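# Lift the carton with both hands and hold it

## Task

Grip the carton between the two hands, raise the entire carton at least three finger widths above the table top, and keep it motionless in the air, touching nothing but the hands at the end. The task counts as failed if any motor of either hand still shows moving in hand_stopped_by when the scene ends.

## Robot and tools

Robot: a humanoid upper body on a stand just past the table's -x edge, facing roughly +x, with two 7-joint arms. left_arm (on the +y side) carries a five-finger left hand. right_arm (on the -y side) carries a five-finger right hand. Each hand has six motors, listed in this order: little, ring, middle, index, thumb_bend, thumb_turn.

World frame: all reported positions are in metres in one shared frame. The table top is z = 0, +z is up, and +x runs across the table away from the robot. The table's near edge is at x = 0.18. Each shoulder sits about 0.28 m above the pelvis and 0.10 m to its side. A hand point can be at most 0.62 m from its shoulder, and readings get less accurate at long reach.

Hand point frame: each hand has a hand point 0.05 m in front of the palm, where a pinch would close. Its +z runs along the straightened fingers, whose tips reach 0.06 to 0.07 m past it. Its +y points out of the palm. Its +x runs across the palm: on the right hand away from the thumb, on the left hand toward the thumb. A bracket on the little-finger side of the wrist sticks out and can collide with things.

Row layout (used by execute_actions and move): one flat list of 28 numbers covering both arms, each number in [-1, 1]. The first 14 are left_arm dx, dy, dz, rx, ry, rz, then left_gripper little, ring, middle, index, thumb_bend, thumb_turn, force_limit, speed. The next 14 repeat this for right_arm and right_gripper. Optionally 14 more numbers from 0 to 1 follow: a stiffness scale per joint, left arm's 7 then right arm's 7, in Joint positions order. A scale stays in force until you send another.

Arm numbers: dx..rz are an offset, not a pose. They are measured in that hand point's own axes from its pose at the start of the action, or for a move, from the pose in the last result. 1.0 equals 0.6 m of travel or 180 degrees of turn. rx, ry, rz form one rotation vector. Every row of an action refers to the same start pose, not to the previous row. The controller clips each step to within 70 mm and 16 degrees of the current pose, so a large offset may take several actions. Zeros keep an arm where it is.

Hand numbers: these are absolute targets, not offsets. For the four fingers and thumb_bend, +1 is straight/open and -1 is fully curled/closed. For thumb_turn, +1 puts the thumb beside the palm and -1 swings it in front, opposite the fingers. A pinch is roughly index -0.22, thumb_bend -0.75, thumb_turn -0.57. force_limit maps -1..+1 linearly to about 0..10 N at the fingertip (0..15 N for the two thumb motors); a closing motor stops when it reaches that load. speed maps -1..+1 to near zero..full, and full speed covers a finger's whole range in 0.6 s. For a gentle grip, close at speed -0.9 or slower. A hand has no "unchanged" value: to keep a hand as it is, resend its last eight numbers, or before any have been sent, its hand_measured six values plus hand_force_limit and hand_speed. A motor only starts when its target changes by 0.01 or more. Swing the thumb in front before reaching the object. A full wrap fits objects 0.035 to 0.08 m across, lying across the palm on the wrist side of the hand point.

Tools:
- execute_actions(actions): a list of actions. Each action is up to 15 rows, each row lasting 1/30 s; if fewer rows are given, the last one repeats to fill 15 steps. An empty list just returns the state and images.
- move(target, speed, blocking): target is a single row as above, with its offsets taken from the pose in the last result. Both hand points travel in straight lines and arrive together, taking 0.5 to 10 s. speed is the top path speed in m/s, from 0.002 to 0.5 (default 0.25), and turning is capped at twice that value in rad/s. Hand numbers are sent at the start. Paths do not avoid obstacles or the other arm. Faster moves and targets set deeper past a contact press harder. With blocking=false the call returns after 0.5 s; you must then use wait or stop before sending new moves or actions.
- wait(seconds): 0 to 10; lets the scene run with the last commands held, and returns early if a move ends.
- stop(): brakes a running move; a fast arm needs room to stop.
- zoom_image(camera, region): a closer look at part of the latest image; region is [x0, y0, x1, y1] in pixels, at most 504 x 504. Cameras: cam_head and cam_high (672x504), cam_left_wrist and cam_right_wrist (616x616).
- show_instructions(): shows the reference pages.
- finished_scene(scene): ends the numbered scene; this is irreversible.

Results: a state line gives each hand point's end_effector_position (m) and end_effector_quat_wxyz in the world frame. "Hand target" is the pose an arm is currently heading to. hand_measured, hand_stopped_by (moving, target, force, stalled, fault) and hand_load_n (N, positive when pushed open) each list six values in motor order. If loads drop to about 0, the grip has been lost. A move adds a "move:" line giving the outcome (done, off_target, moving, held, fault), any limits that acted (paced = the pose was clipped; held = a check blocked some steps), and the distance to the target. "pose unreachable" means the clearance check altered that arm's command. Step readings and HELD marks appear only after execute_actions.

Things to avoid: knocking or placing anything off the table; hard hits or sustained pressing between the two arms or any of their parts; excessive contact torque, which causes a 10 s stop (wrist pitch and wrist yaw limits are only 4.55 N m, and a held load counts toward them); motors overheating above 120 °C, which makes an arm drop; and drops, slips or slams. Before finishing, make sure every hand motor reads target, force or stalled, not moving, and that the carton is clear of the table.

Each tool is called after ">>>" as name(argument=value, ...), one argument or row to a line, values as JSON.

## Session

>>> execute_actions(
  actions=[],
)

Scene clock: 0.00 s.
left_arm: end_effector_position=(+0.2071, +0.1172, +0.5192) hand_measured=(+1.000, +1.000, +1.000, +1.000, +1.000, +1.000) hand_load_n=(+0.0, +0.0, +0.0, +0.0, +0.0, +0.0) hand_stopped_by=(target, target, target, target, target, target) hand_force_limit=0.00 hand_speed=-0.80 end_effector_quat_wxyz=(+0.102, +0.062, -0.121, +0.985) | right_arm: end_effector_position=(+0.1654, -0.1498, +0.4984) hand_measured=(+1.000, +1.000, +1.000, +1.000, +1.000, +1.000) hand_load_n=(+0.0, +0.0, +0.0, +0.0, +0.0, +0.0) hand_stopped_by=(target, target, target, target, target, target) hand_force_limit=0.00 hand_speed=-0.80 end_effector_quat_wxyz=(+0.975, -0.162, +0.147, -0.035)
Joint positions: left_arm=[-0.205  0.545  0.364 -0.435 -0.637 -0.926 -0.268] | right_arm=[-0.131 -0.51  -0.278 -0.524  0.57  -0.835  0.328]
Joint velocities: left_arm=[-0.008  0.     0.025 -0.005 -0.014  0.     0.   ] | right_arm=[ 0.015 -0.009 -0.005  0.008  0.     0.     0.   ]
Hand target (left_arm): +0.207, +0.117, +0.519; +0.102, +0.062, -0.121, +0.985
Hand target (right_arm): +0.165, -0.150, +0.498; +0.975, -0.162, +0.147, -0.035
Joint stiffness scale: left_arm=[1. 1. 1. 1. 1. 1. 1.] | right_arm=[1. 1. 1. 1. 1. 1. 1.]
camera_calibration (this result's frames):
cam_left_wrist: T_world_to_cam=[[0.351263, 0.902992, 0.247427, -0.302517], [-0.808471, 0.425815, -0.406271, 0.322596], [-0.472217, -0.0573297, 0.879616, -0.213632], [0, 0, 0, 1]] pos_world=[0.266192, 0.123556, 0.393826]
cam_right_wrist: T_world_to_cam=[[-0.0616959, 0.965207, -0.254103, 0.2845], [-0.959797, -0.127221, -0.250208, 0.263094], [-0.273829, 0.228451, 0.934252, -0.256163], [0, 0, 0, 1]] pos_world=[0.199924, -0.18261, 0.377441]

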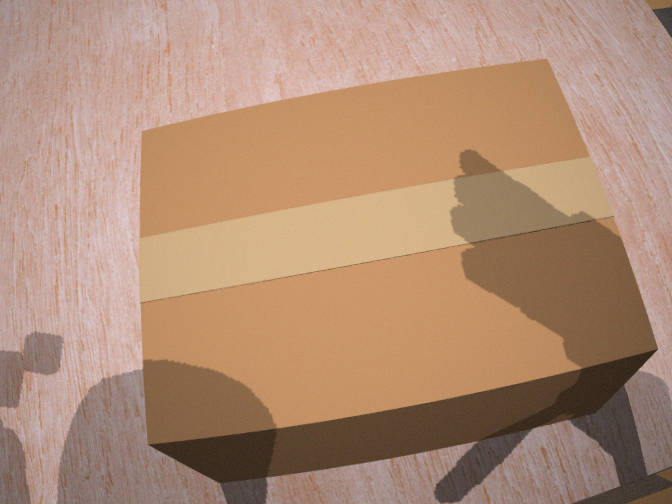

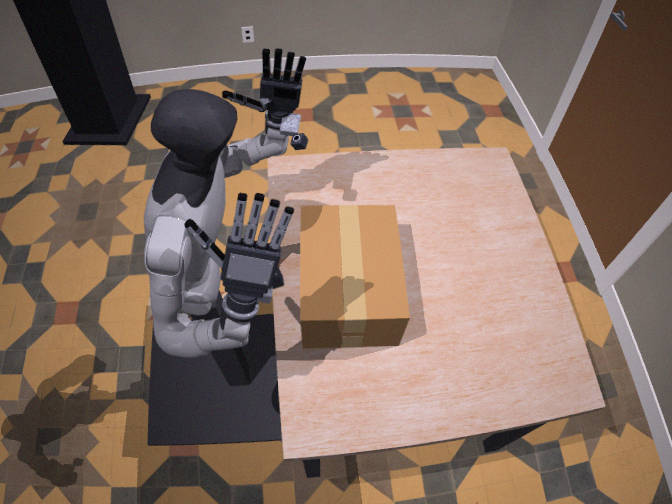

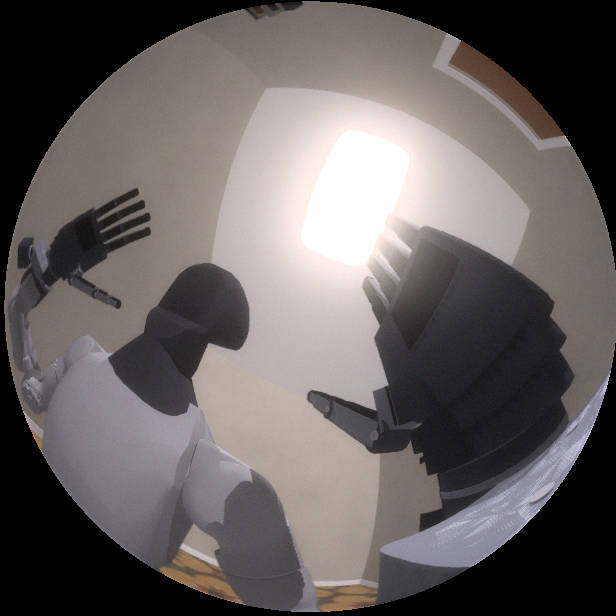

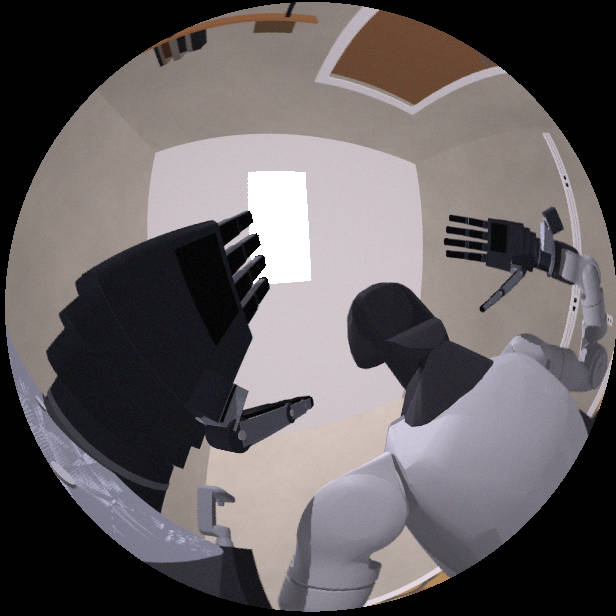

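>>> move(
  target=[-0.341,-0.027,-0.334,0.0919,-0.4543,-0.0252,0.88,0.88,0.88,0.88,1,1,0,-0.8,0.433,-0.019,-0.241,0.0805,0.4044,0.0814,0.88,0.88,0.88,0.88,1,1,0,-0.8],
  speed=0.45,
)

Scene clock: 3.23 s.
left_arm: end_effector_position=(+0.3898, +0.1426, +0.2957) hand_measured=(+0.880, +0.880, +0.880, +0.880, +1.000, +1.000) hand_load_n=(+0.0, +0.0, +0.0, +0.0, +0.0, +0.0) hand_stopped_by=(target, target, target, target, target, target) hand_force_limit=0.00 hand_speed=-0.80 end_effector_quat_wxyz=(+0.032, +0.709, -0.023, +0.704) | right_arm: end_effector_position=(+0.3709, -0.2384, +0.2995) hand_measured=(+0.880, +0.880, +0.880, +0.880, +1.000, +1.000) hand_load_n=(+0.0, +0.0, +0.0, +0.0, +0.0, +0.0) hand_stopped_by=(target, target, target, target, target, target) hand_force_limit=0.00 hand_speed=-0.80 end_effector_quat_wxyz=(+0.707, +0.021, +0.706, -0.039)
Joint positions: left_arm=[ 0.254  0.616  0.248 -0.546 -0.693  0.082  0.173] | right_arm=[-0.103 -0.652 -0.127 -0.338  0.65   0.186 -0.033]
Joint velocities: left_arm=[-0.005  0.003 -0.003 -0.014  0.003  0.008  0.   ] | right_arm=[ 0.    -0.008  0.011  0.006 -0.003  0.007  0.   ]
Hand target (left_arm): +0.390, +0.143, +0.297; +0.033, +0.708, -0.021, +0.705
Hand target (right_arm): +0.371, -0.239, +0.299; +0.706, +0.024, +0.707, -0.037
Off the commanded pose (left_arm): 0.005 m, 1 deg.
Off the commanded pose (right_arm): 0.003 m, 2 deg.
Joint stiffness scale: left_arm=[1. 1. 1. 1. 1. 1. 1.] | right_arm=[1. 1. 1. 1. 1. 1. 1.]
move: off_target (left_arm)
camera_calibration (this result's frames):
cam_left_wrist: T_world_to_cam=[[0.121049, 0.981264, -0.149891, -0.138268], [-0.558427, 0.192158, 0.806991, -0.0541735], [0.820675, -0.013982, 0.571225, -0.348172], [0, 0, 0, 1]] pos_world=[0.272221, 0.141219, 0.221877]
cam_right_wrist: T_world_to_cam=[[0.130797, 0.988389, 0.07732, 0.166998], [-0.554268, 0.00823913, 0.832297, -0.043009], [0.821997, -0.151718, 0.548911, -0.375482], [0, 0, 0, 1]] pos_world=[0.262963, -0.221672, 0.22899]

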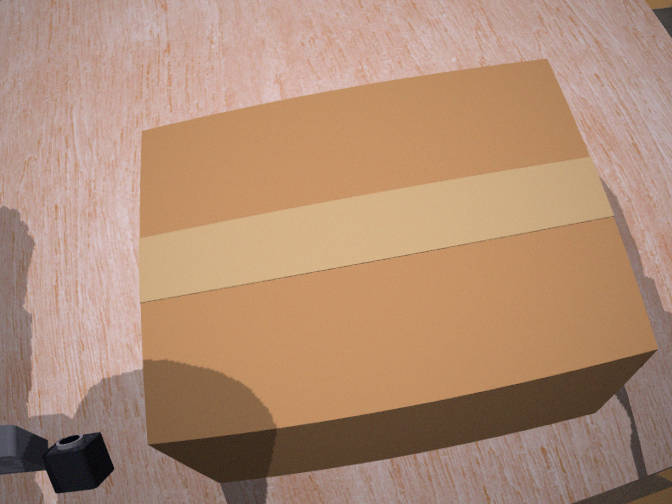

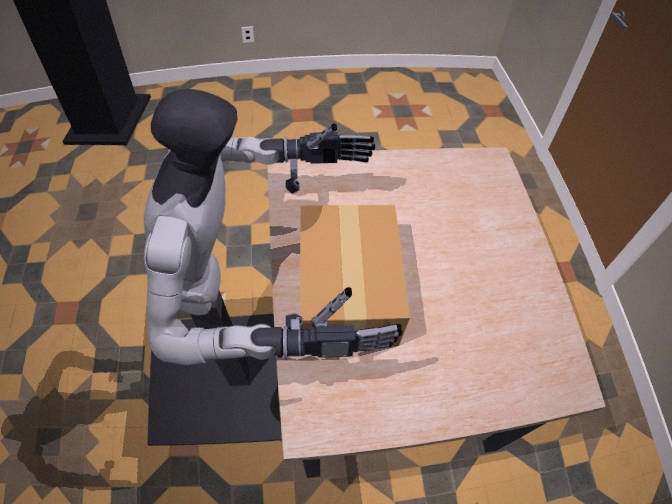

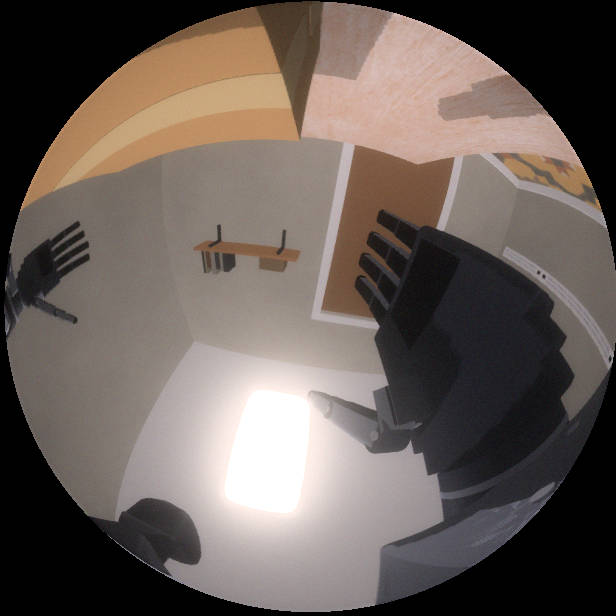

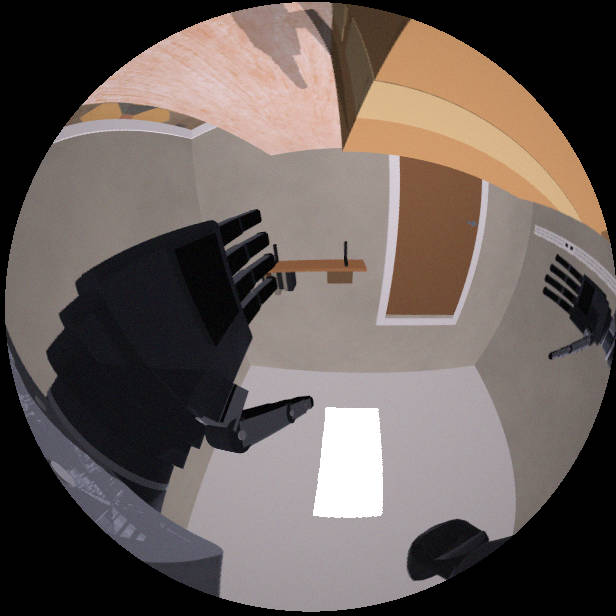

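>>> move(
  target=[-0.24,0.077,-0.012,0,-0.165,0.004,0.88,0.88,0.88,0.88,1,1,0,-0.8,0.239,0.073,-0.027,-0.01,0.167,0.005,0.88,0.88,0.88,0.88,1,1,0,-0.8],
  speed=0.25,
)

Scene clock: 4.87 s.
left_arm: end_effector_position=(+0.3789, +0.0952, +0.1522) hand_measured=(+0.880, +0.880, +0.880, +0.880, +1.000, +1.000) hand_load_n=(+0.0, +0.0, +0.0, +0.0, +0.0, +0.0) hand_stopped_by=(target, target, target, target, target, target) hand_force_limit=0.00 hand_speed=-0.80 end_effector_quat_wxyz=(+0.020, +0.865, -0.038, +0.500) | right_arm: end_effector_position=(+0.3575, -0.1976, +0.1542) hand_measured=(+0.880, +0.880, +0.880, +0.880, +1.000, +1.000) hand_load_n=(+0.0, +0.0, +0.0, +0.0, +0.0, +0.0) hand_stopped_by=(target, target, target, target, target, target) hand_force_limit=0.00 hand_speed=-0.80 end_effector_quat_wxyz=(+0.500, +0.019, +0.866, -0.021)
Joint positions: left_arm=[ 0.134  0.588 -0.033 -0.494 -0.729  0.508  0.407] | right_arm=[-0.117 -0.621  0.087 -0.317  0.67   0.587 -0.182]
Joint velocities: left_arm=[ 0.002  0.009  0.003 -0.002 -0.002  0.006  0.   ] | right_arm=[-0.006  0.005  0.002  0.     0.     0.     0.   ]
Hand target (left_arm): +0.379, +0.095, +0.151; +0.021, +0.866, -0.036, +0.498
Hand target (right_arm): +0.358, -0.198, +0.154; +0.499, +0.020, +0.866, -0.020
Off the commanded pose (left_arm): 0.001 m, 0 deg.
Off the commanded pose (right_arm): 0.001 m, 1 deg.
Joint stiffness scale: left_arm=[1. 1. 1. 1. 1. 1. 1.] | right_arm=[1. 1. 1. 1. 1. 1. 1.]
move: done
camera_calibration (this result's frames):
cam_left_wrist: T_world_to_cam=[[0.0562158, 0.988816, -0.138143, -0.0898991], [-0.0849501, 0.142597, 0.986129, -0.137333], [0.994798, -0.0437007, 0.0920162, -0.24821], [0, 0, 0, 1]] pos_world=[0.240306, 0.09763, 0.145849]
cam_right_wrist: T_world_to_cam=[[0.143672, 0.988483, 0.0475405, 0.13966], [-0.0646625, -0.0385594, 0.997162, -0.139512], [0.987511, -0.146338, 0.0583778, -0.261045], [0, 0, 0, 1]] pos_world=[0.228699, -0.181632, 0.147716]

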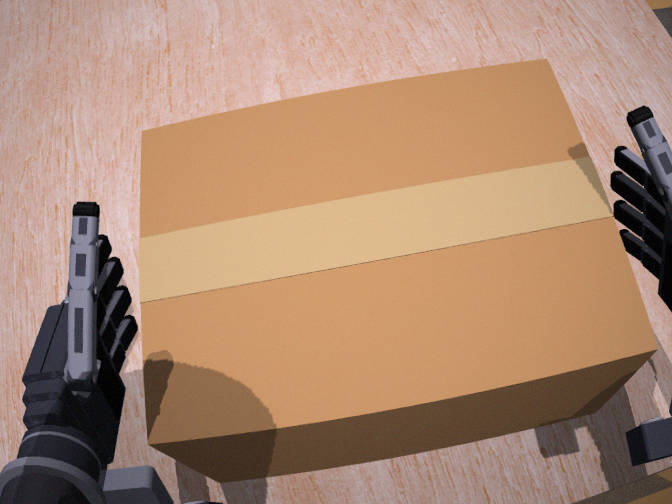

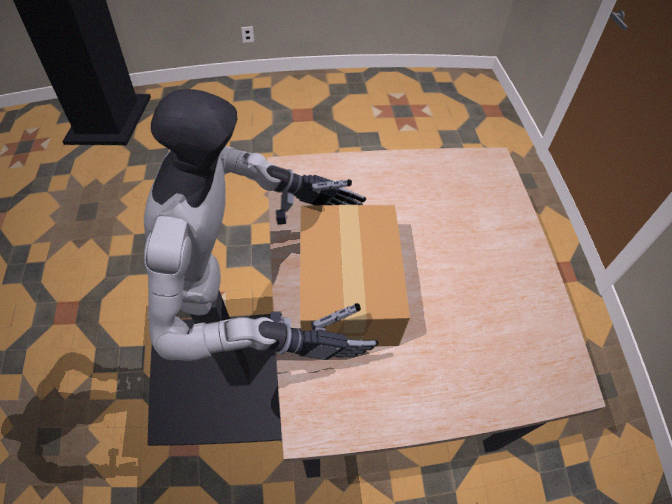

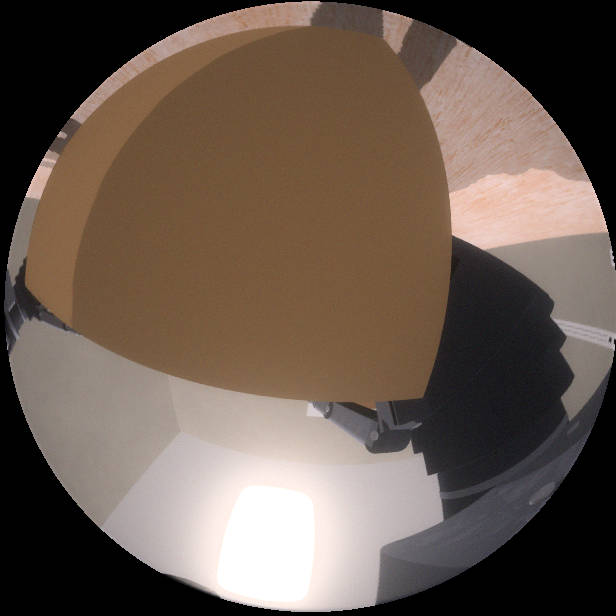

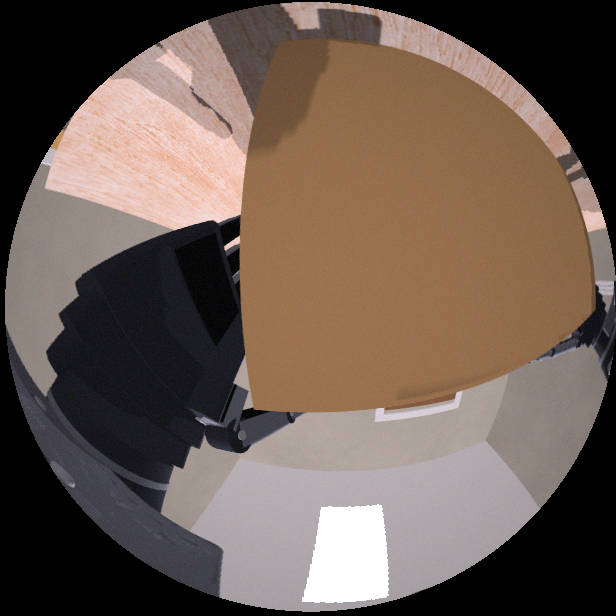

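>>> move(
  target=[0.014,0.075,0.012,-0.012,0,0,0.88,0.88,0.88,0.88,1,1,0,-0.8,-0.016,0.095,0.013,-0.014,0,0.003,0.88,0.88,0.88,0.88,1,1,0,-0.8],
  speed=0.045,
)

Scene clock: 6.63 s.
left_arm: end_effector_position=(+0.3881, +0.0603, +0.1528) hand_measured=(+0.880, +0.880, +0.880, +0.880, +1.000, +1.000) hand_load_n=(+0.0, +0.0, +0.0, +0.0, +0.0, +0.0) hand_stopped_by=(target, target, target, target, target, target) hand_force_limit=0.00 hand_speed=-0.80 end_effector_quat_wxyz=(+0.017, +0.865, -0.045, +0.499) | right_arm: end_effector_position=(+0.3711, -0.1606, +0.1533) hand_measured=(+0.880, +0.880, +0.880, +0.880, +1.000, +1.000) hand_load_n=(+0.0, +0.0, +1.0, +0.5, +0.0, +0.0) hand_stopped_by=(target, target, target, target, target, target) hand_force_limit=0.00 hand_speed=-0.80 end_effector_quat_wxyz=(+0.497, +0.020, +0.867, -0.031)
Joint positions: left_arm=[-0.001  0.536 -0.156 -0.498 -0.72   0.583  0.554] | right_arm=[-0.208 -0.525  0.211 -0.361  0.656  0.67  -0.37 ]
Joint velocities: left_arm=[-0.008 -0.002 -0.006  0.    -0.003  0.     0.011] | right_arm=[ 0.    -0.002  0.003  0.003  0.006  0.    -0.006]
Hand target (left_arm): +0.386, +0.049, +0.155; +0.035, +0.864, -0.051, +0.499
Hand target (right_arm): +0.371, -0.141, +0.158; +0.500, +0.010, +0.866, -0.000
Off the commanded pose (left_arm): 0.011 m, 2 deg.
Off the commanded pose (right_arm): 0.020 m, 4 deg.
Joint stiffness scale: left_arm=[1. 1. 1. 1. 1. 1. 1.] | right_arm=[1. 1. 1. 1. 1. 1. 1.]
move: off_target (left_arm, right_arm)
camera_calibration (this result's frames):
cam_left_wrist: T_world_to_cam=[[0.0644588, 0.989922, -0.126095, -0.060884], [-0.0822214, 0.131197, 0.987941, -0.132783], [0.994527, -0.0533138, 0.0898496, -0.257858], [0, 0, 0, 1]] pos_world=[0.249454, 0.0639436, 0.146673]
cam_right_wrist: T_world_to_cam=[[0.156209, 0.987239, 0.0309622, 0.0988483], [-0.0573736, -0.0222249, 0.998105, -0.136557], [0.986056, -0.15769, 0.0531697, -0.269435], [0, 0, 0, 1]] pos_world=[0.242402, -0.143109, 0.147563]

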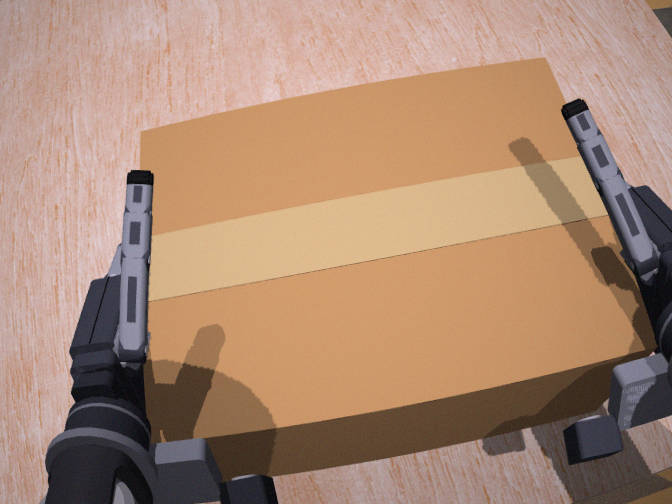

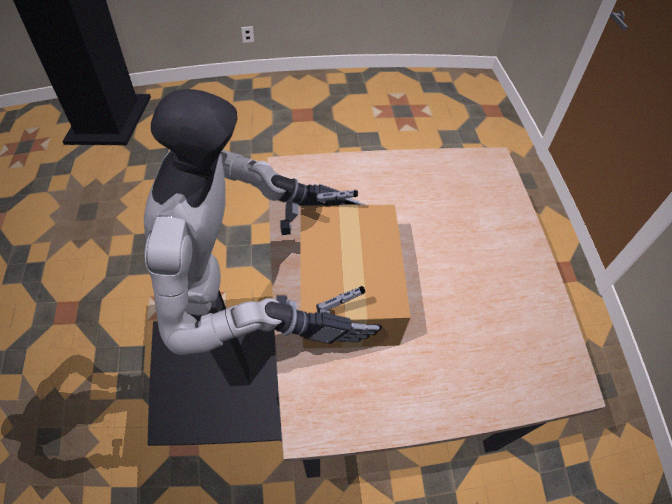

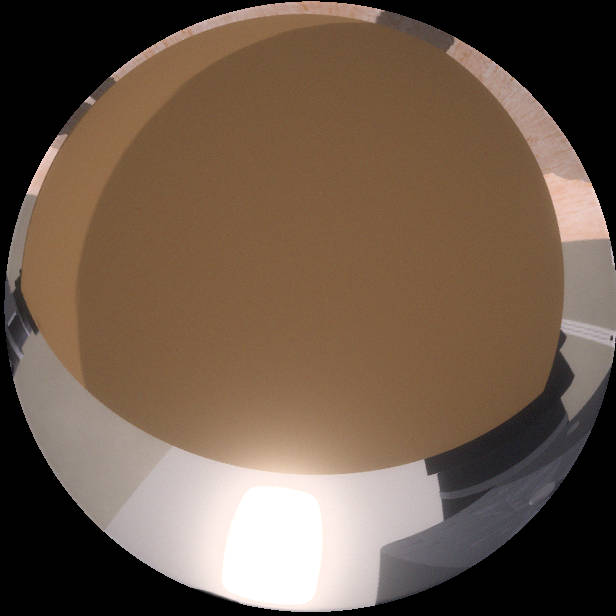

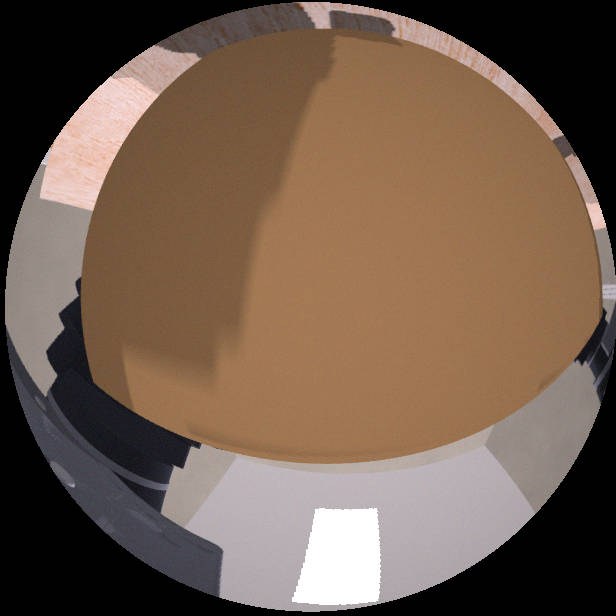

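>>> execute_actions(
  actions=[
    [[0.002,0.028,-0.006,-0.018,0,-0.004,0.88,0.88,0.88,0.88,1,1,0,-0.8,-0.006,0.04,-0.007,-0.025,0,0.005,0.88,0.88,0.88,0.88,1,1,0,-0.8],[0.002,0.037,-0.008,-0.024,0,-0.005,0.88,0.88,0.88,0.88,1,1,0,-0.8,-0.006,0.047,-0.009,-0.03,0,0.006,0.88,0.88,0.88,0.88,1,1,0,-0.8],[0.002,0.046,-0.011,-0.03,0,-0.006,0.88,0.88,0.88,0.88,1,1,0,-0.8,-0.007,0.054,-0.011,-0.035,0,0.007,0.88,0.88,0.88,0.88,1,1,0,-0.8],[0.002,0.054,-0.013,-0.035,0,-0.007,0.88,0.88,0.88,0.88,1,1,0,-0.8,-0.007,0.061,-0.013,-0.04,0,0.008,0.88,0.88,0.88,0.88,1,1,0,-0.8],[0.002,0.062,-0.015,-0.04,0,-0.008,0.88,0.88,0.88,0.88,1,1,0,-0.8,-0.008,0.068,-0.015,-0.044,0,0.009,0.88,0.88,0.88,0.88,1,1,0,-0.8],[0.002,0.07,-0.018,-0.046,0,-0.009,0.88,0.88,0.88,0.88,1,1,0,-0.8,-0.008,0.075,-0.017,-0.049,0,0.01,0.88,0.88,0.88,0.88,1,1,0,-0.8],[0.002,0.078,-0.02,-0.051,0,-0.01,0.88,0.7,0.7,0.7,1,1,-0.3,-0.9,-0.009,0.082,-0.019,-0.053,0,0.011,0.88,0.7,0.7,0.7,1,1,-0.3,-0.9],[0.002,0.086,-0.022,-0.057,0,-0.011,0.88,0.7,0.7,0.7,1,1,-0.3,-0.9,-0.009,0.09,-0.021,-0.058,0,0.012,0.88,0.7,0.7,0.7,1,1,-0.3,-0.9]],
  ],
)

>>> wait(
  seconds=0.5,
)

Scene clock: 7.87 s.
left_arm: end_effector_position=(+0.3884, +0.0593, +0.1522) hand_measured=(+0.880, +0.848, +0.854, +0.848, +1.000, +1.000) hand_load_n=(+0.0, +0.5, +3.5, +4.5, +0.0, +0.0) hand_stopped_by=(target, moving, force, force, target, target) hand_force_limit=-0.30 hand_speed=-0.90 end_effector_quat_wxyz=(+0.016, +0.863, -0.049, +0.503) | right_arm: end_effector_position=(+0.3711, -0.1613, +0.1530) hand_measured=(+0.880, +0.848, +0.872, +0.866, +1.000, +1.000) hand_load_n=(+0.0, +3.5, +2.5, +3.5, +0.0, +0.0) hand_stopped_by=(target, force, force, force, target, target) hand_force_limit=-0.30 hand_speed=-0.90 end_effector_quat_wxyz=(+0.495, +0.016, +0.868, -0.034)
Joint positions: left_arm=[-0.004  0.552 -0.178 -0.484 -0.715  0.552  0.556] | right_arm=[-0.213 -0.531  0.211 -0.364  0.657  0.683 -0.373]
Joint velocities: left_arm=[-0.005  0.034 -0.029  0.018  0.002 -0.027  0.035] | right_arm=[-0.003 -0.008  0.005 -0.009  0.003  0.011 -0.001]
Hand target (left_arm): +0.370, +0.013, +0.162; +0.102, +0.861, -0.076, +0.493
Hand target (right_arm): +0.364, -0.108, +0.165; +0.497, -0.011, +0.866, +0.057
Off the commanded pose (left_arm): 0.053 m, 10 deg.
Off the commanded pose (right_arm): 0.056 m, 11 deg.
Joint stiffness scale: left_arm=[1. 1. 1. 1. 1. 1. 1.] | right_arm=[1. 1. 1. 1. 1. 1. 1.]
Step readings (end_effector_position):
0: left_arm (+0.3881, +0.0603, +0.1528) | right_arm (+0.3711, -0.1606, +0.1533)
1: left_arm (+0.3881, +0.0603, +0.1528) | right_arm (+0.3711, -0.1605, +0.1533)
2: left_arm (+0.3881, +0.0602, +0.1527) | right_arm (+0.3711, -0.1605, +0.1532)
4: left_arm (+0.3883, +0.0601, +0.1527) | right_arm (+0.3712, -0.1604, +0.1531)
8: left_arm (+0.3883, +0.0597, +0.1526) | right_arm (+0.3711, -0.1603, +0.1531)
15: end_effector_position above
camera_calibration (this result's frames):
cam_left_wrist: T_world_to_cam=[[0.0726517, 0.990241, -0.118928, -0.0642892], [-0.0915141, 0.125359, 0.987882, -0.128074], [0.99315, -0.0608877, 0.0997286, -0.258699], [0, 0, 0, 1]] pos_world=[0.249877, 0.0639655, 0.144676]
cam_right_wrist: T_world_to_cam=[[0.15396, 0.987861, 0.0206615, 0.10207], [-0.0520798, -0.0127686, 0.998561, -0.136735], [0.986704, -0.154815, 0.0494818, -0.268789], [0, 0, 0, 1]] pos_world=[0.242379, -0.144189, 0.14773]

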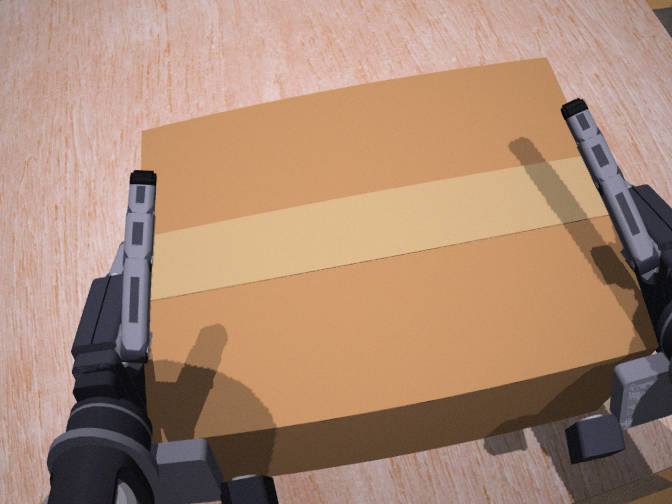

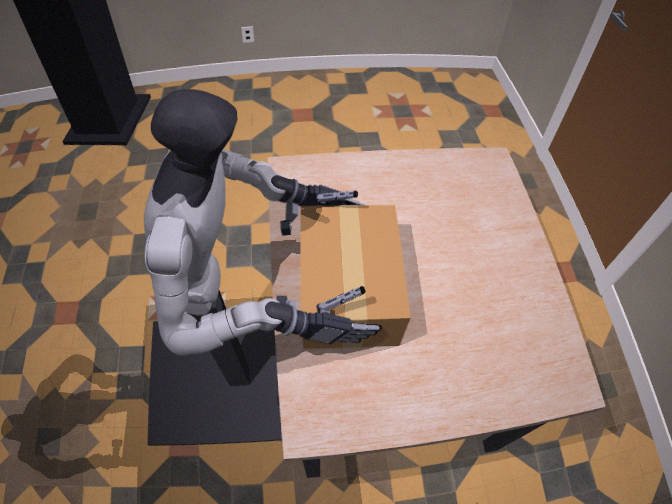

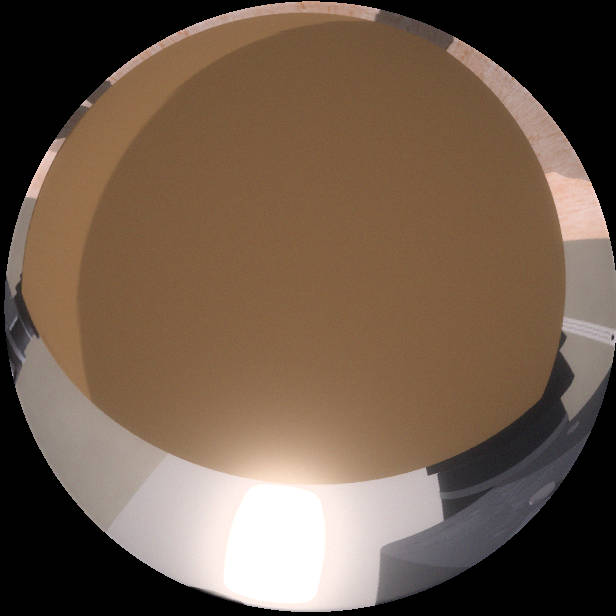

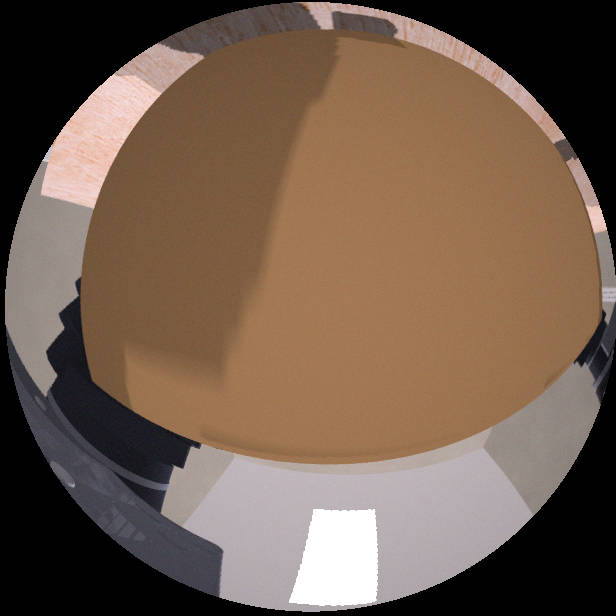

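Scene clock: 8.37 s.
left_arm: end_effector_position=(+0.3884, +0.0594, +0.1520) hand_measured=(+0.880, +0.832, +0.854, +0.848, +1.000, +1.000) hand_load_n=(+0.0, +3.5, +3.0, +3.5, +0.0, +0.0) hand_stopped_by=(target, force, force, force, target, target) hand_force_limit=-0.30 hand_speed=-0.90 end_effector_quat_wxyz=(+0.015, +0.863, -0.050, +0.503) | right_arm: end_effector_position=(+0.3711, -0.1613, +0.1529) hand_measured=(+0.880, +0.848, +0.872, +0.866, +1.000, +1.000) hand_load_n=(+0.0, +3.5, +2.5, +3.5, +0.0, +0.0) hand_stopped_by=(target, force, force, force, target, target) hand_force_limit=-0.30 hand_speed=-0.90 end_effector_quat_wxyz=(+0.494, +0.016, +0.868, -0.034)
Joint positions: left_arm=[-0.005  0.554 -0.18  -0.483 -0.715  0.551  0.558] | right_arm=[-0.213 -0.531  0.211 -0.364  0.657  0.683 -0.373]
Joint velocities: left_arm=[-0.002 -0.009 -0.017  0.    -0.002  0.     0.   ] | right_arm=[-0.006  0.    -0.006 -0.011  0.002  0.     0.   ]
Hand target (left_arm): +0.370, +0.013, +0.162; +0.102, +0.861, -0.076, +0.493
Hand target (right_arm): +0.364, -0.108, +0.165; +0.497, -0.011, +0.866, +0.057
Off the commanded pose (left_arm): 0.053 m, 11 deg.
Off the commanded pose (right_arm): 0.056 m, 11 deg.
Joint stiffness scale: left_arm=[1. 1. 1. 1. 1. 1. 1.] | right_arm=[1. 1. 1. 1. 1. 1. 1.]
wait: 0.50 s; at rest by 0.20 s
camera_calibration (this result's frames):
cam_left_wrist: T_world_to_cam=[[0.072874, 0.990504, -0.11658, -0.0648254], [-0.0918148, 0.123057, 0.988143, -0.127691], [0.993106, -0.0613062, 0.0999106, -0.258723], [0, 0, 0, 1]] pos_world=[0.249939, 0.0640618, 0.144469]
cam_right_wrist: T_world_to_cam=[[0.153937, 0.987869, 0.0204289, 0.102123], [-0.051951, -0.0125548, 0.998571, -0.136743], [0.986714, -0.154778, 0.0493882, -0.26875], [0, 0, 0, 1]] pos_world=[0.242355, -0.144198, 0.147735]

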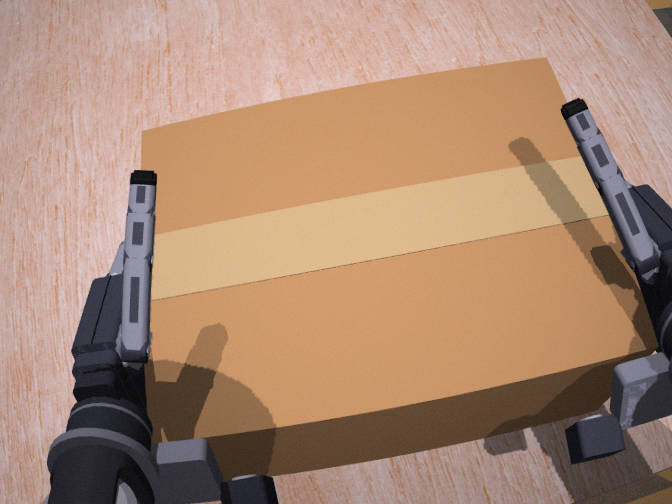

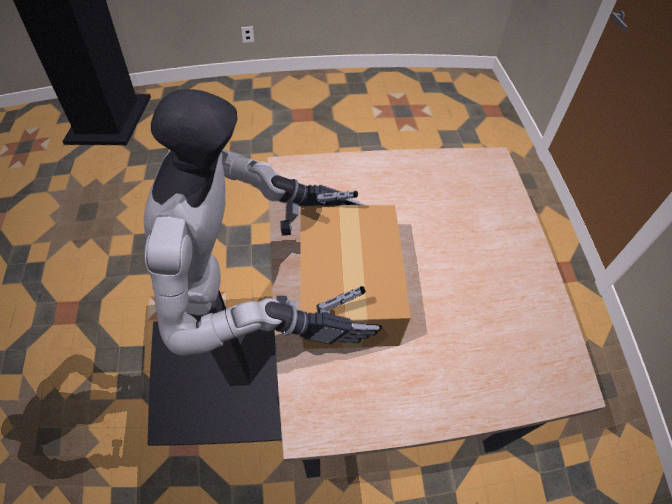

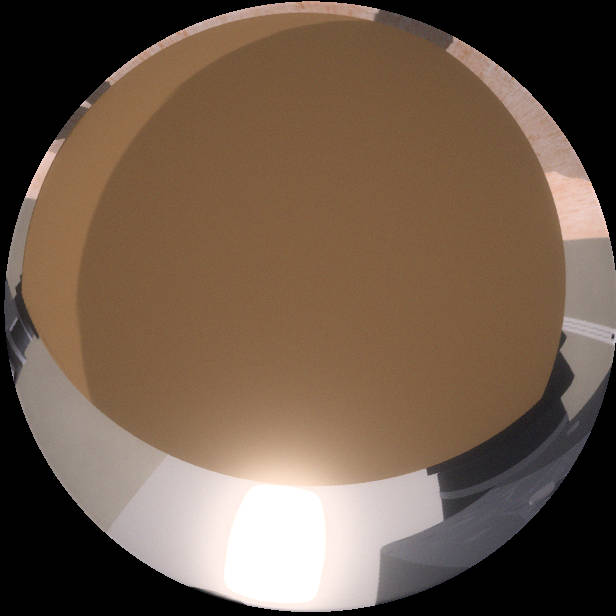

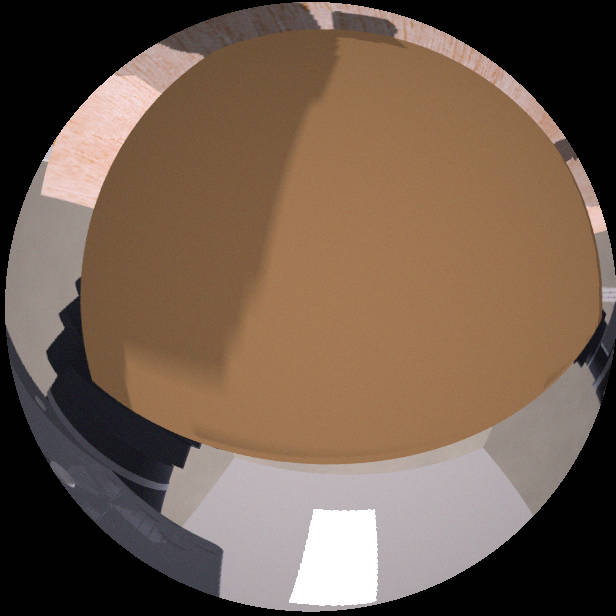

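>>> execute_actions(
  actions=[
    [[0.004,0.088,-0.024,-0.059,-0.003,-0.013,0.88,0.7,0.7,0.7,1,1,-0.3,-0.9,-0.012,0.093,-0.023,-0.061,-0.002,0.014,0.88,0.7,0.7,0.7,1,1,-0.3,-0.9],[0.006,0.091,-0.025,-0.061,-0.003,-0.013,0.88,0.7,0.7,0.7,1,1,-0.3,-0.9,-0.014,0.096,-0.024,-0.063,-0.002,0.014,0.88,0.7,0.7,0.7,1,1,-0.3,-0.9],[0.008,0.094,-0.026,-0.063,-0.002,-0.013,0.88,0.7,0.7,0.7,1,1,-0.3,-0.9,-0.016,0.099,-0.025,-0.065,-0.003,0.014,0.88,0.7,0.7,0.7,1,1,-0.3,-0.9],[0.011,0.094,-0.026,-0.063,-0.002,-0.013,0.88,0.7,0.7,0.7,1,1,-0.3,-0.9,-0.019,0.099,-0.025,-0.065,-0.003,0.014,0.88,0.7,0.7,0.7,1,1,-0.3,-0.9],[0.014,0.094,-0.027,-0.063,-0.001,-0.013,0.88,0.7,0.7,0.7,1,1,-0.3,-0.9,-0.022,0.099,-0.026,-0.065,-0.004,0.014,0.88,0.7,0.7,0.7,1,1,-0.3,-0.9],[0.017,0.094,-0.027,-0.063,-0.001,-0.013,0.88,0.7,0.7,0.7,1,1,-0.3,-0.9,-0.025,0.099,-0.026,-0.065,-0.004,0.014,0.88,0.7,0.7,0.7,1,1,-0.3,-0.9],[0.02,0.094,-0.028,-0.063,0,-0.013,0.88,0.7,0.7,0.7,1,1,-0.3,-0.9,-0.028,0.099,-0.027,-0.065,-0.005,0.014,0.88,0.7,0.7,0.7,1,1,-0.3,-0.9],[0.023,0.094,-0.028,-0.063,0,-0.012,0.88,0.7,0.7,0.7,1,1,-0.3,-0.9,-0.031,0.099,-0.027,-0.065,-0.005,0.013,0.88,0.7,0.7,0.7,1,1,-0.3,-0.9],[0.027,0.094,-0.029,-0.063,0.001,-0.012,0.88,0.7,0.7,0.7,1,1,-0.3,-0.9,-0.035,0.099,-0.028,-0.065,-0.006,0.013,0.88,0.7,0.7,0.7,1,1,-0.3,-0.9],[0.031,0.094,-0.029,-0.063,0.001,-0.012,0.88,0.7,0.7,0.7,1,1,-0.3,-0.9,-0.039,0.099,-0.028,-0.065,-0.006,0.013,0.88,0.7,0.7,0.7,1,1,-0.3,-0.9],[0.035,0.094,-0.03,-0.063,0.002,-0.012,0.88,0.7,0.7,0.7,1,1,-0.3,-0.9,-0.043,0.099,-0.029,-0.065,-0.007,0.013,0.88,0.7,0.7,0.7,1,1,-0.3,-0.9],[0.039,0.094,-0.03,-0.063,0.002,-0.011,0.88,0.7,0.7,0.7,1,1,-0.3,-0.9,-0.047,0.099,-0.029,-0.065,-0.007,0.012,0.88,0.7,0.7,0.7,1,1,-0.3,-0.9],[0.043,0.094,-0.031,-0.063,0.003,-0.011,0.88,0.7,0.7,0.7,1,1,-0.3,-0.9,-0.051,0.099,-0.03,-0.065,-0.008,0.012,0.88,0.7,0.7,0.7,1,1,-0.3,-0.9],[0.047,0.094,-0.031,-0.063,0.003,-0.011,0.88,0.7,0.7,0.7,1,1,-0.3,-0.9,-0.055,0.099,-0.03,-0.065,-0.008,0.012,0.88,0.7,0.7,0.7,1,1,-0.3,-0.9],[0.051,0.094,-0.032,-0.063,0.004,-0.011,0.88,0.7,0.7,0.7,1,1,-0.3,-0.9,-0.059,0.099,-0.031,-0.065,-0.009,0.012,0.88,0.7,0.7,0.7,1,1,-0.3,-0.9]],
  ],
)

>>> wait(
  seconds=0.5,
)

Scene clock: 10.03 s.
left_arm: end_effector_position=(+0.3908, +0.0566, +0.1613) hand_measured=(+0.880, +0.832, +0.854, +0.848, +1.000, +1.000) hand_load_n=(+0.0, +1.0, +2.5, +5.5, +0.0, +0.0) hand_stopped_by=(target, force, force, force, target, target) hand_force_limit=-0.30 hand_speed=-0.90 end_effector_quat_wxyz=(+0.015, +0.867, -0.059, +0.495) | right_arm: end_effector_position=(+0.3736, -0.1629, +0.1632) hand_measured=(+0.880, +0.848, +0.872, +0.866, +1.000, +1.000) hand_load_n=(+0.0, +6.5, +4.5, +5.5, +0.0, +0.0) hand_stopped_by=(target, force, force, force, target, target) hand_force_limit=-0.30 hand_speed=-0.90 end_effector_quat_wxyz=(+0.486, +0.012, +0.873, -0.038)
Joint positions: left_arm=[-0.046  0.594 -0.161 -0.532 -0.804  0.636  0.611] | right_arm=[-0.251 -0.543  0.17  -0.415  0.709  0.795 -0.402]
Joint velocities: left_arm=[-0.285  0.     0.221 -0.396 -0.374  0.     0.198] | right_arm=[-0.25   0.002 -0.216 -0.172  0.08   0.297 -0.195]
Hand target (left_arm): +0.377, +0.006, +0.189; +0.107, +0.853, -0.091, +0.503
Hand target (right_arm): +0.371, -0.104, +0.192; +0.507, -0.024, +0.859, +0.062
Off the commanded pose (left_arm): 0.061 m, 11 deg.
Off the commanded pose (right_arm): 0.068 m, 12 deg.
Joint stiffness scale: left_arm=[1. 1. 1. 1. 1. 1. 1.] | right_arm=[1. 1. 1. 1. 1. 1. 1.]
Step readings (end_effector_position):
0: left_arm (+0.3884, +0.0594, +0.1520) | right_arm (+0.3711, -0.1613, +0.1529)
1: left_arm (+0.3884, +0.0593, +0.1520) | right_arm (+0.3711, -0.1613, +0.1529)
2: left_arm (+0.3884, +0.0593, +0.1519) | right_arm (+0.3709, -0.1613, +0.1529)
4: left_arm (+0.3884, +0.0591, +0.1517) | right_arm (+0.3706, -0.1613, +0.1528)
8: left_arm (+0.3885, +0.0586, +0.1520) | right_arm (+0.3705, -0.1616, +0.1533)
15: end_effector_position above
camera_calibration (this result's frames):
cam_left_wrist: T_world_to_cam=[[0.0850033, 0.990509, -0.108009, -0.0672931], [-0.072178, 0.114237, 0.990828, -0.1439], [0.993763, -0.0764278, 0.0812035, -0.258559], [0, 0, 0, 1]] pos_world=[0.25228, 0.0633321, 0.156308]
cam_right_wrist: T_world_to_cam=[[0.150564, 0.988566, 0.00816959, 0.106479], [-0.0330472, -0.00322625, 0.999449, -0.152527], [0.988048, -0.150751, 0.0321835, -0.269012], [0, 0, 0, 1]] pos_world=[0.244724, -0.146308, 0.160231]

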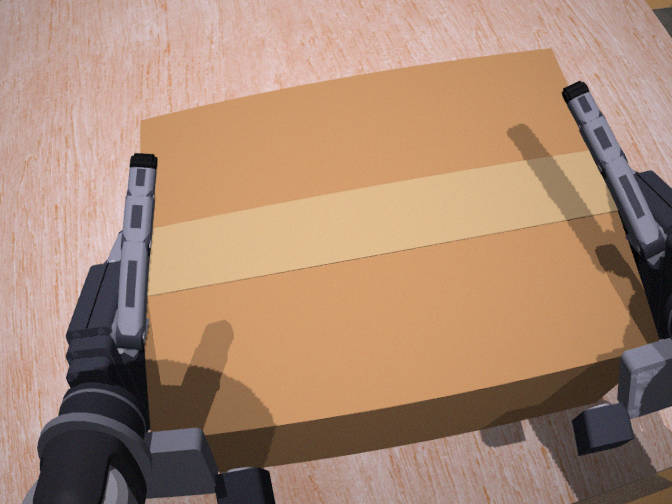

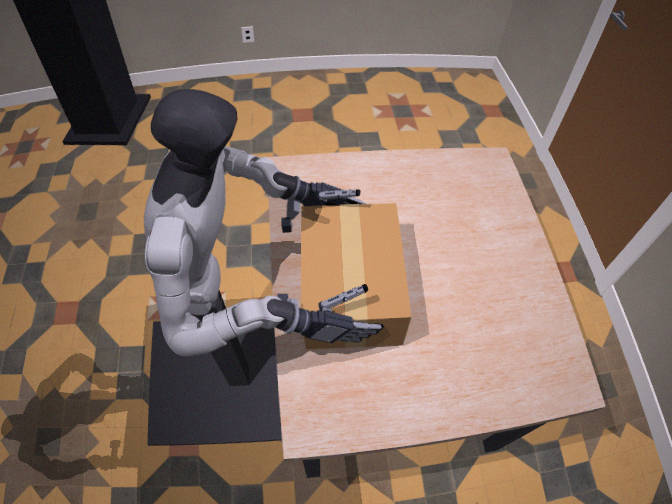

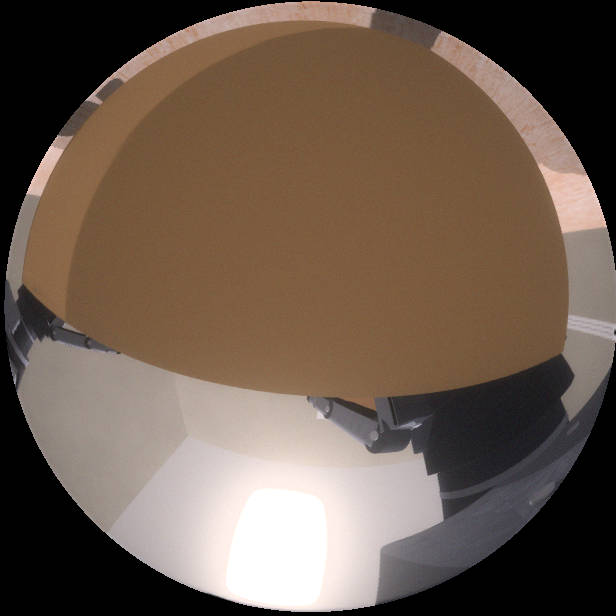

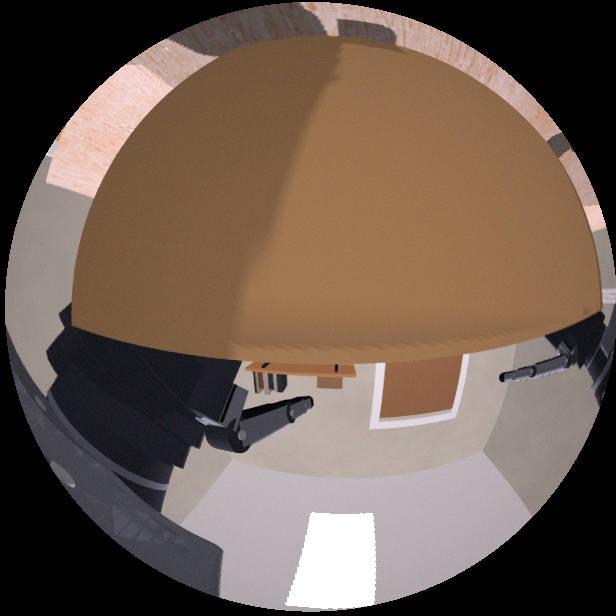

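Scene clock: 10.53 s.
left_arm: end_effector_position=(+0.3999, +0.0554, +0.1805) hand_measured=(+0.880, +0.832, +0.854, +0.848, +1.000, +1.000) hand_load_n=(+0.0, +6.5, +4.0, +4.5, +0.0, +0.0) hand_stopped_by=(target, force, force, force, target, target) hand_force_limit=-0.30 hand_speed=-0.90 end_effector_quat_wxyz=(+0.015, +0.854, -0.056, +0.517) | right_arm: end_effector_position=(+0.3828, -0.1638, +0.1836) hand_measured=(+0.880, +0.848, +0.872, +0.866, +1.000, +1.000) hand_load_n=(+0.0, +7.5, +2.5, +4.5, +0.0, +0.0) hand_stopped_by=(target, force, force, force, target, target) hand_force_limit=-0.30 hand_speed=-0.90 end_effector_quat_wxyz=(+0.510, +0.013, +0.859, -0.041)
Joint positions: left_arm=[-0.077  0.6   -0.143 -0.556 -0.811  0.643  0.627] | right_arm=[-0.283 -0.544  0.152 -0.44   0.715  0.799 -0.417]
Joint velocities: left_arm=[ 0.011  0.054 -0.035  0.015  0.012  0.064  0.001] | right_arm=[ 0.003 -0.008  0.026 -0.002  0.031  0.005  0.   ]
Hand target (left_arm): +0.377, +0.006, +0.189; +0.107, +0.853, -0.091, +0.503
Hand target (right_arm): +0.371, -0.104, +0.192; +0.507, -0.024, +0.859, +0.062
Off the commanded pose (left_arm): 0.056 m, 11 deg.
Off the commanded pose (right_arm): 0.064 m, 13 deg.
Joint stiffness scale: left_arm=[1. 1. 1. 1. 1. 1. 1.] | right_arm=[1. 1. 1. 1. 1. 1. 1.]
wait: 0.50 s; no rest
camera_calibration (this result's frames):
cam_left_wrist: T_world_to_cam=[[0.0869563, 0.990209, -0.109196, -0.065365], [-0.124068, 0.119523, 0.985049, -0.140684], [0.988456, -0.0721085, 0.133247, -0.276772], [0, 0, 0, 1]] pos_world=[0.261806, 0.0615824, 0.168322]
cam_right_wrist: T_world_to_cam=[[0.154246, 0.987985, 0.00966068, 0.104101], [-0.0876752, 0.00394762, 0.996141, -0.149969], [0.984135, -0.154498, 0.0872307, -0.28812], [0, 0, 0, 1]] pos_world=[0.254344, -0.146772, 0.173517]

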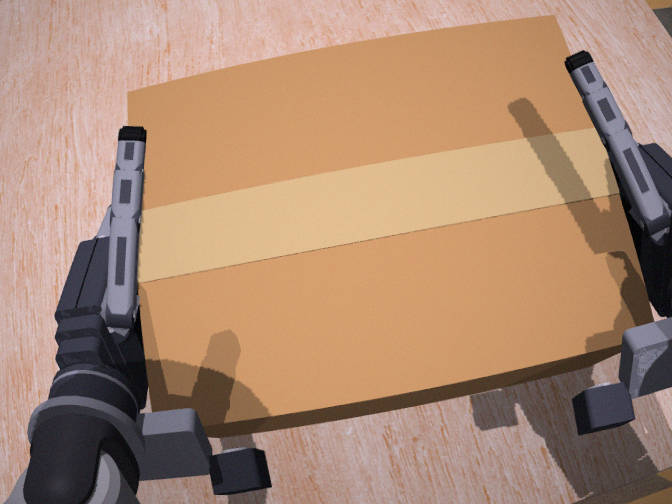

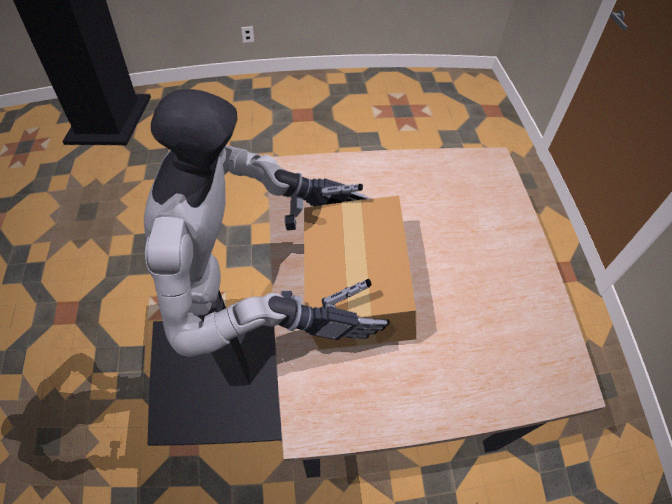

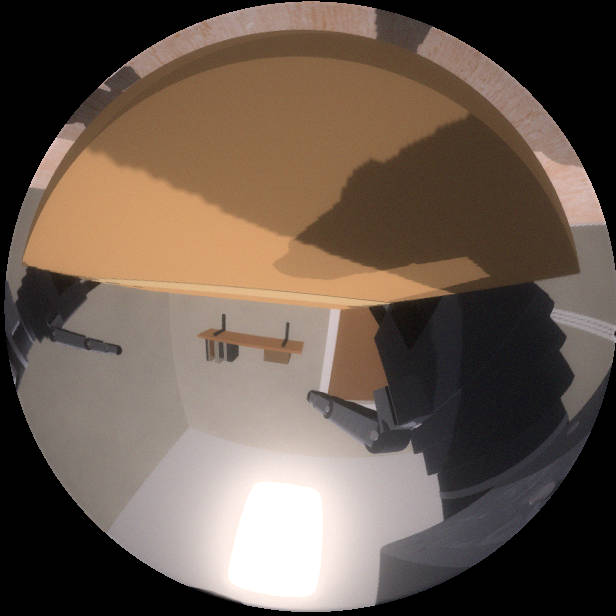

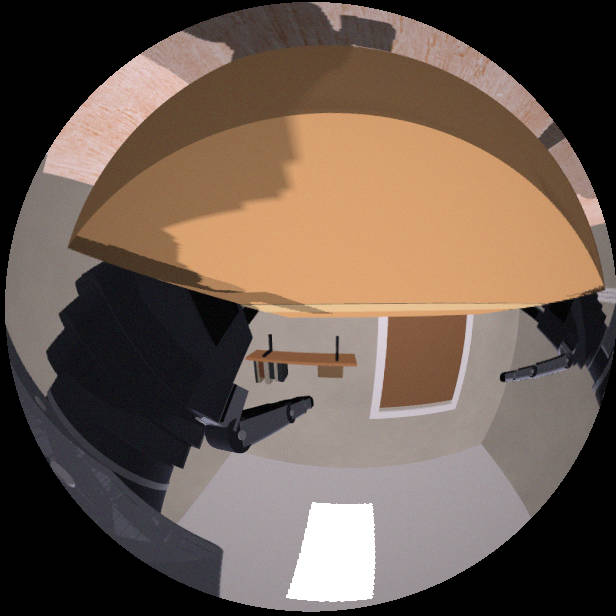

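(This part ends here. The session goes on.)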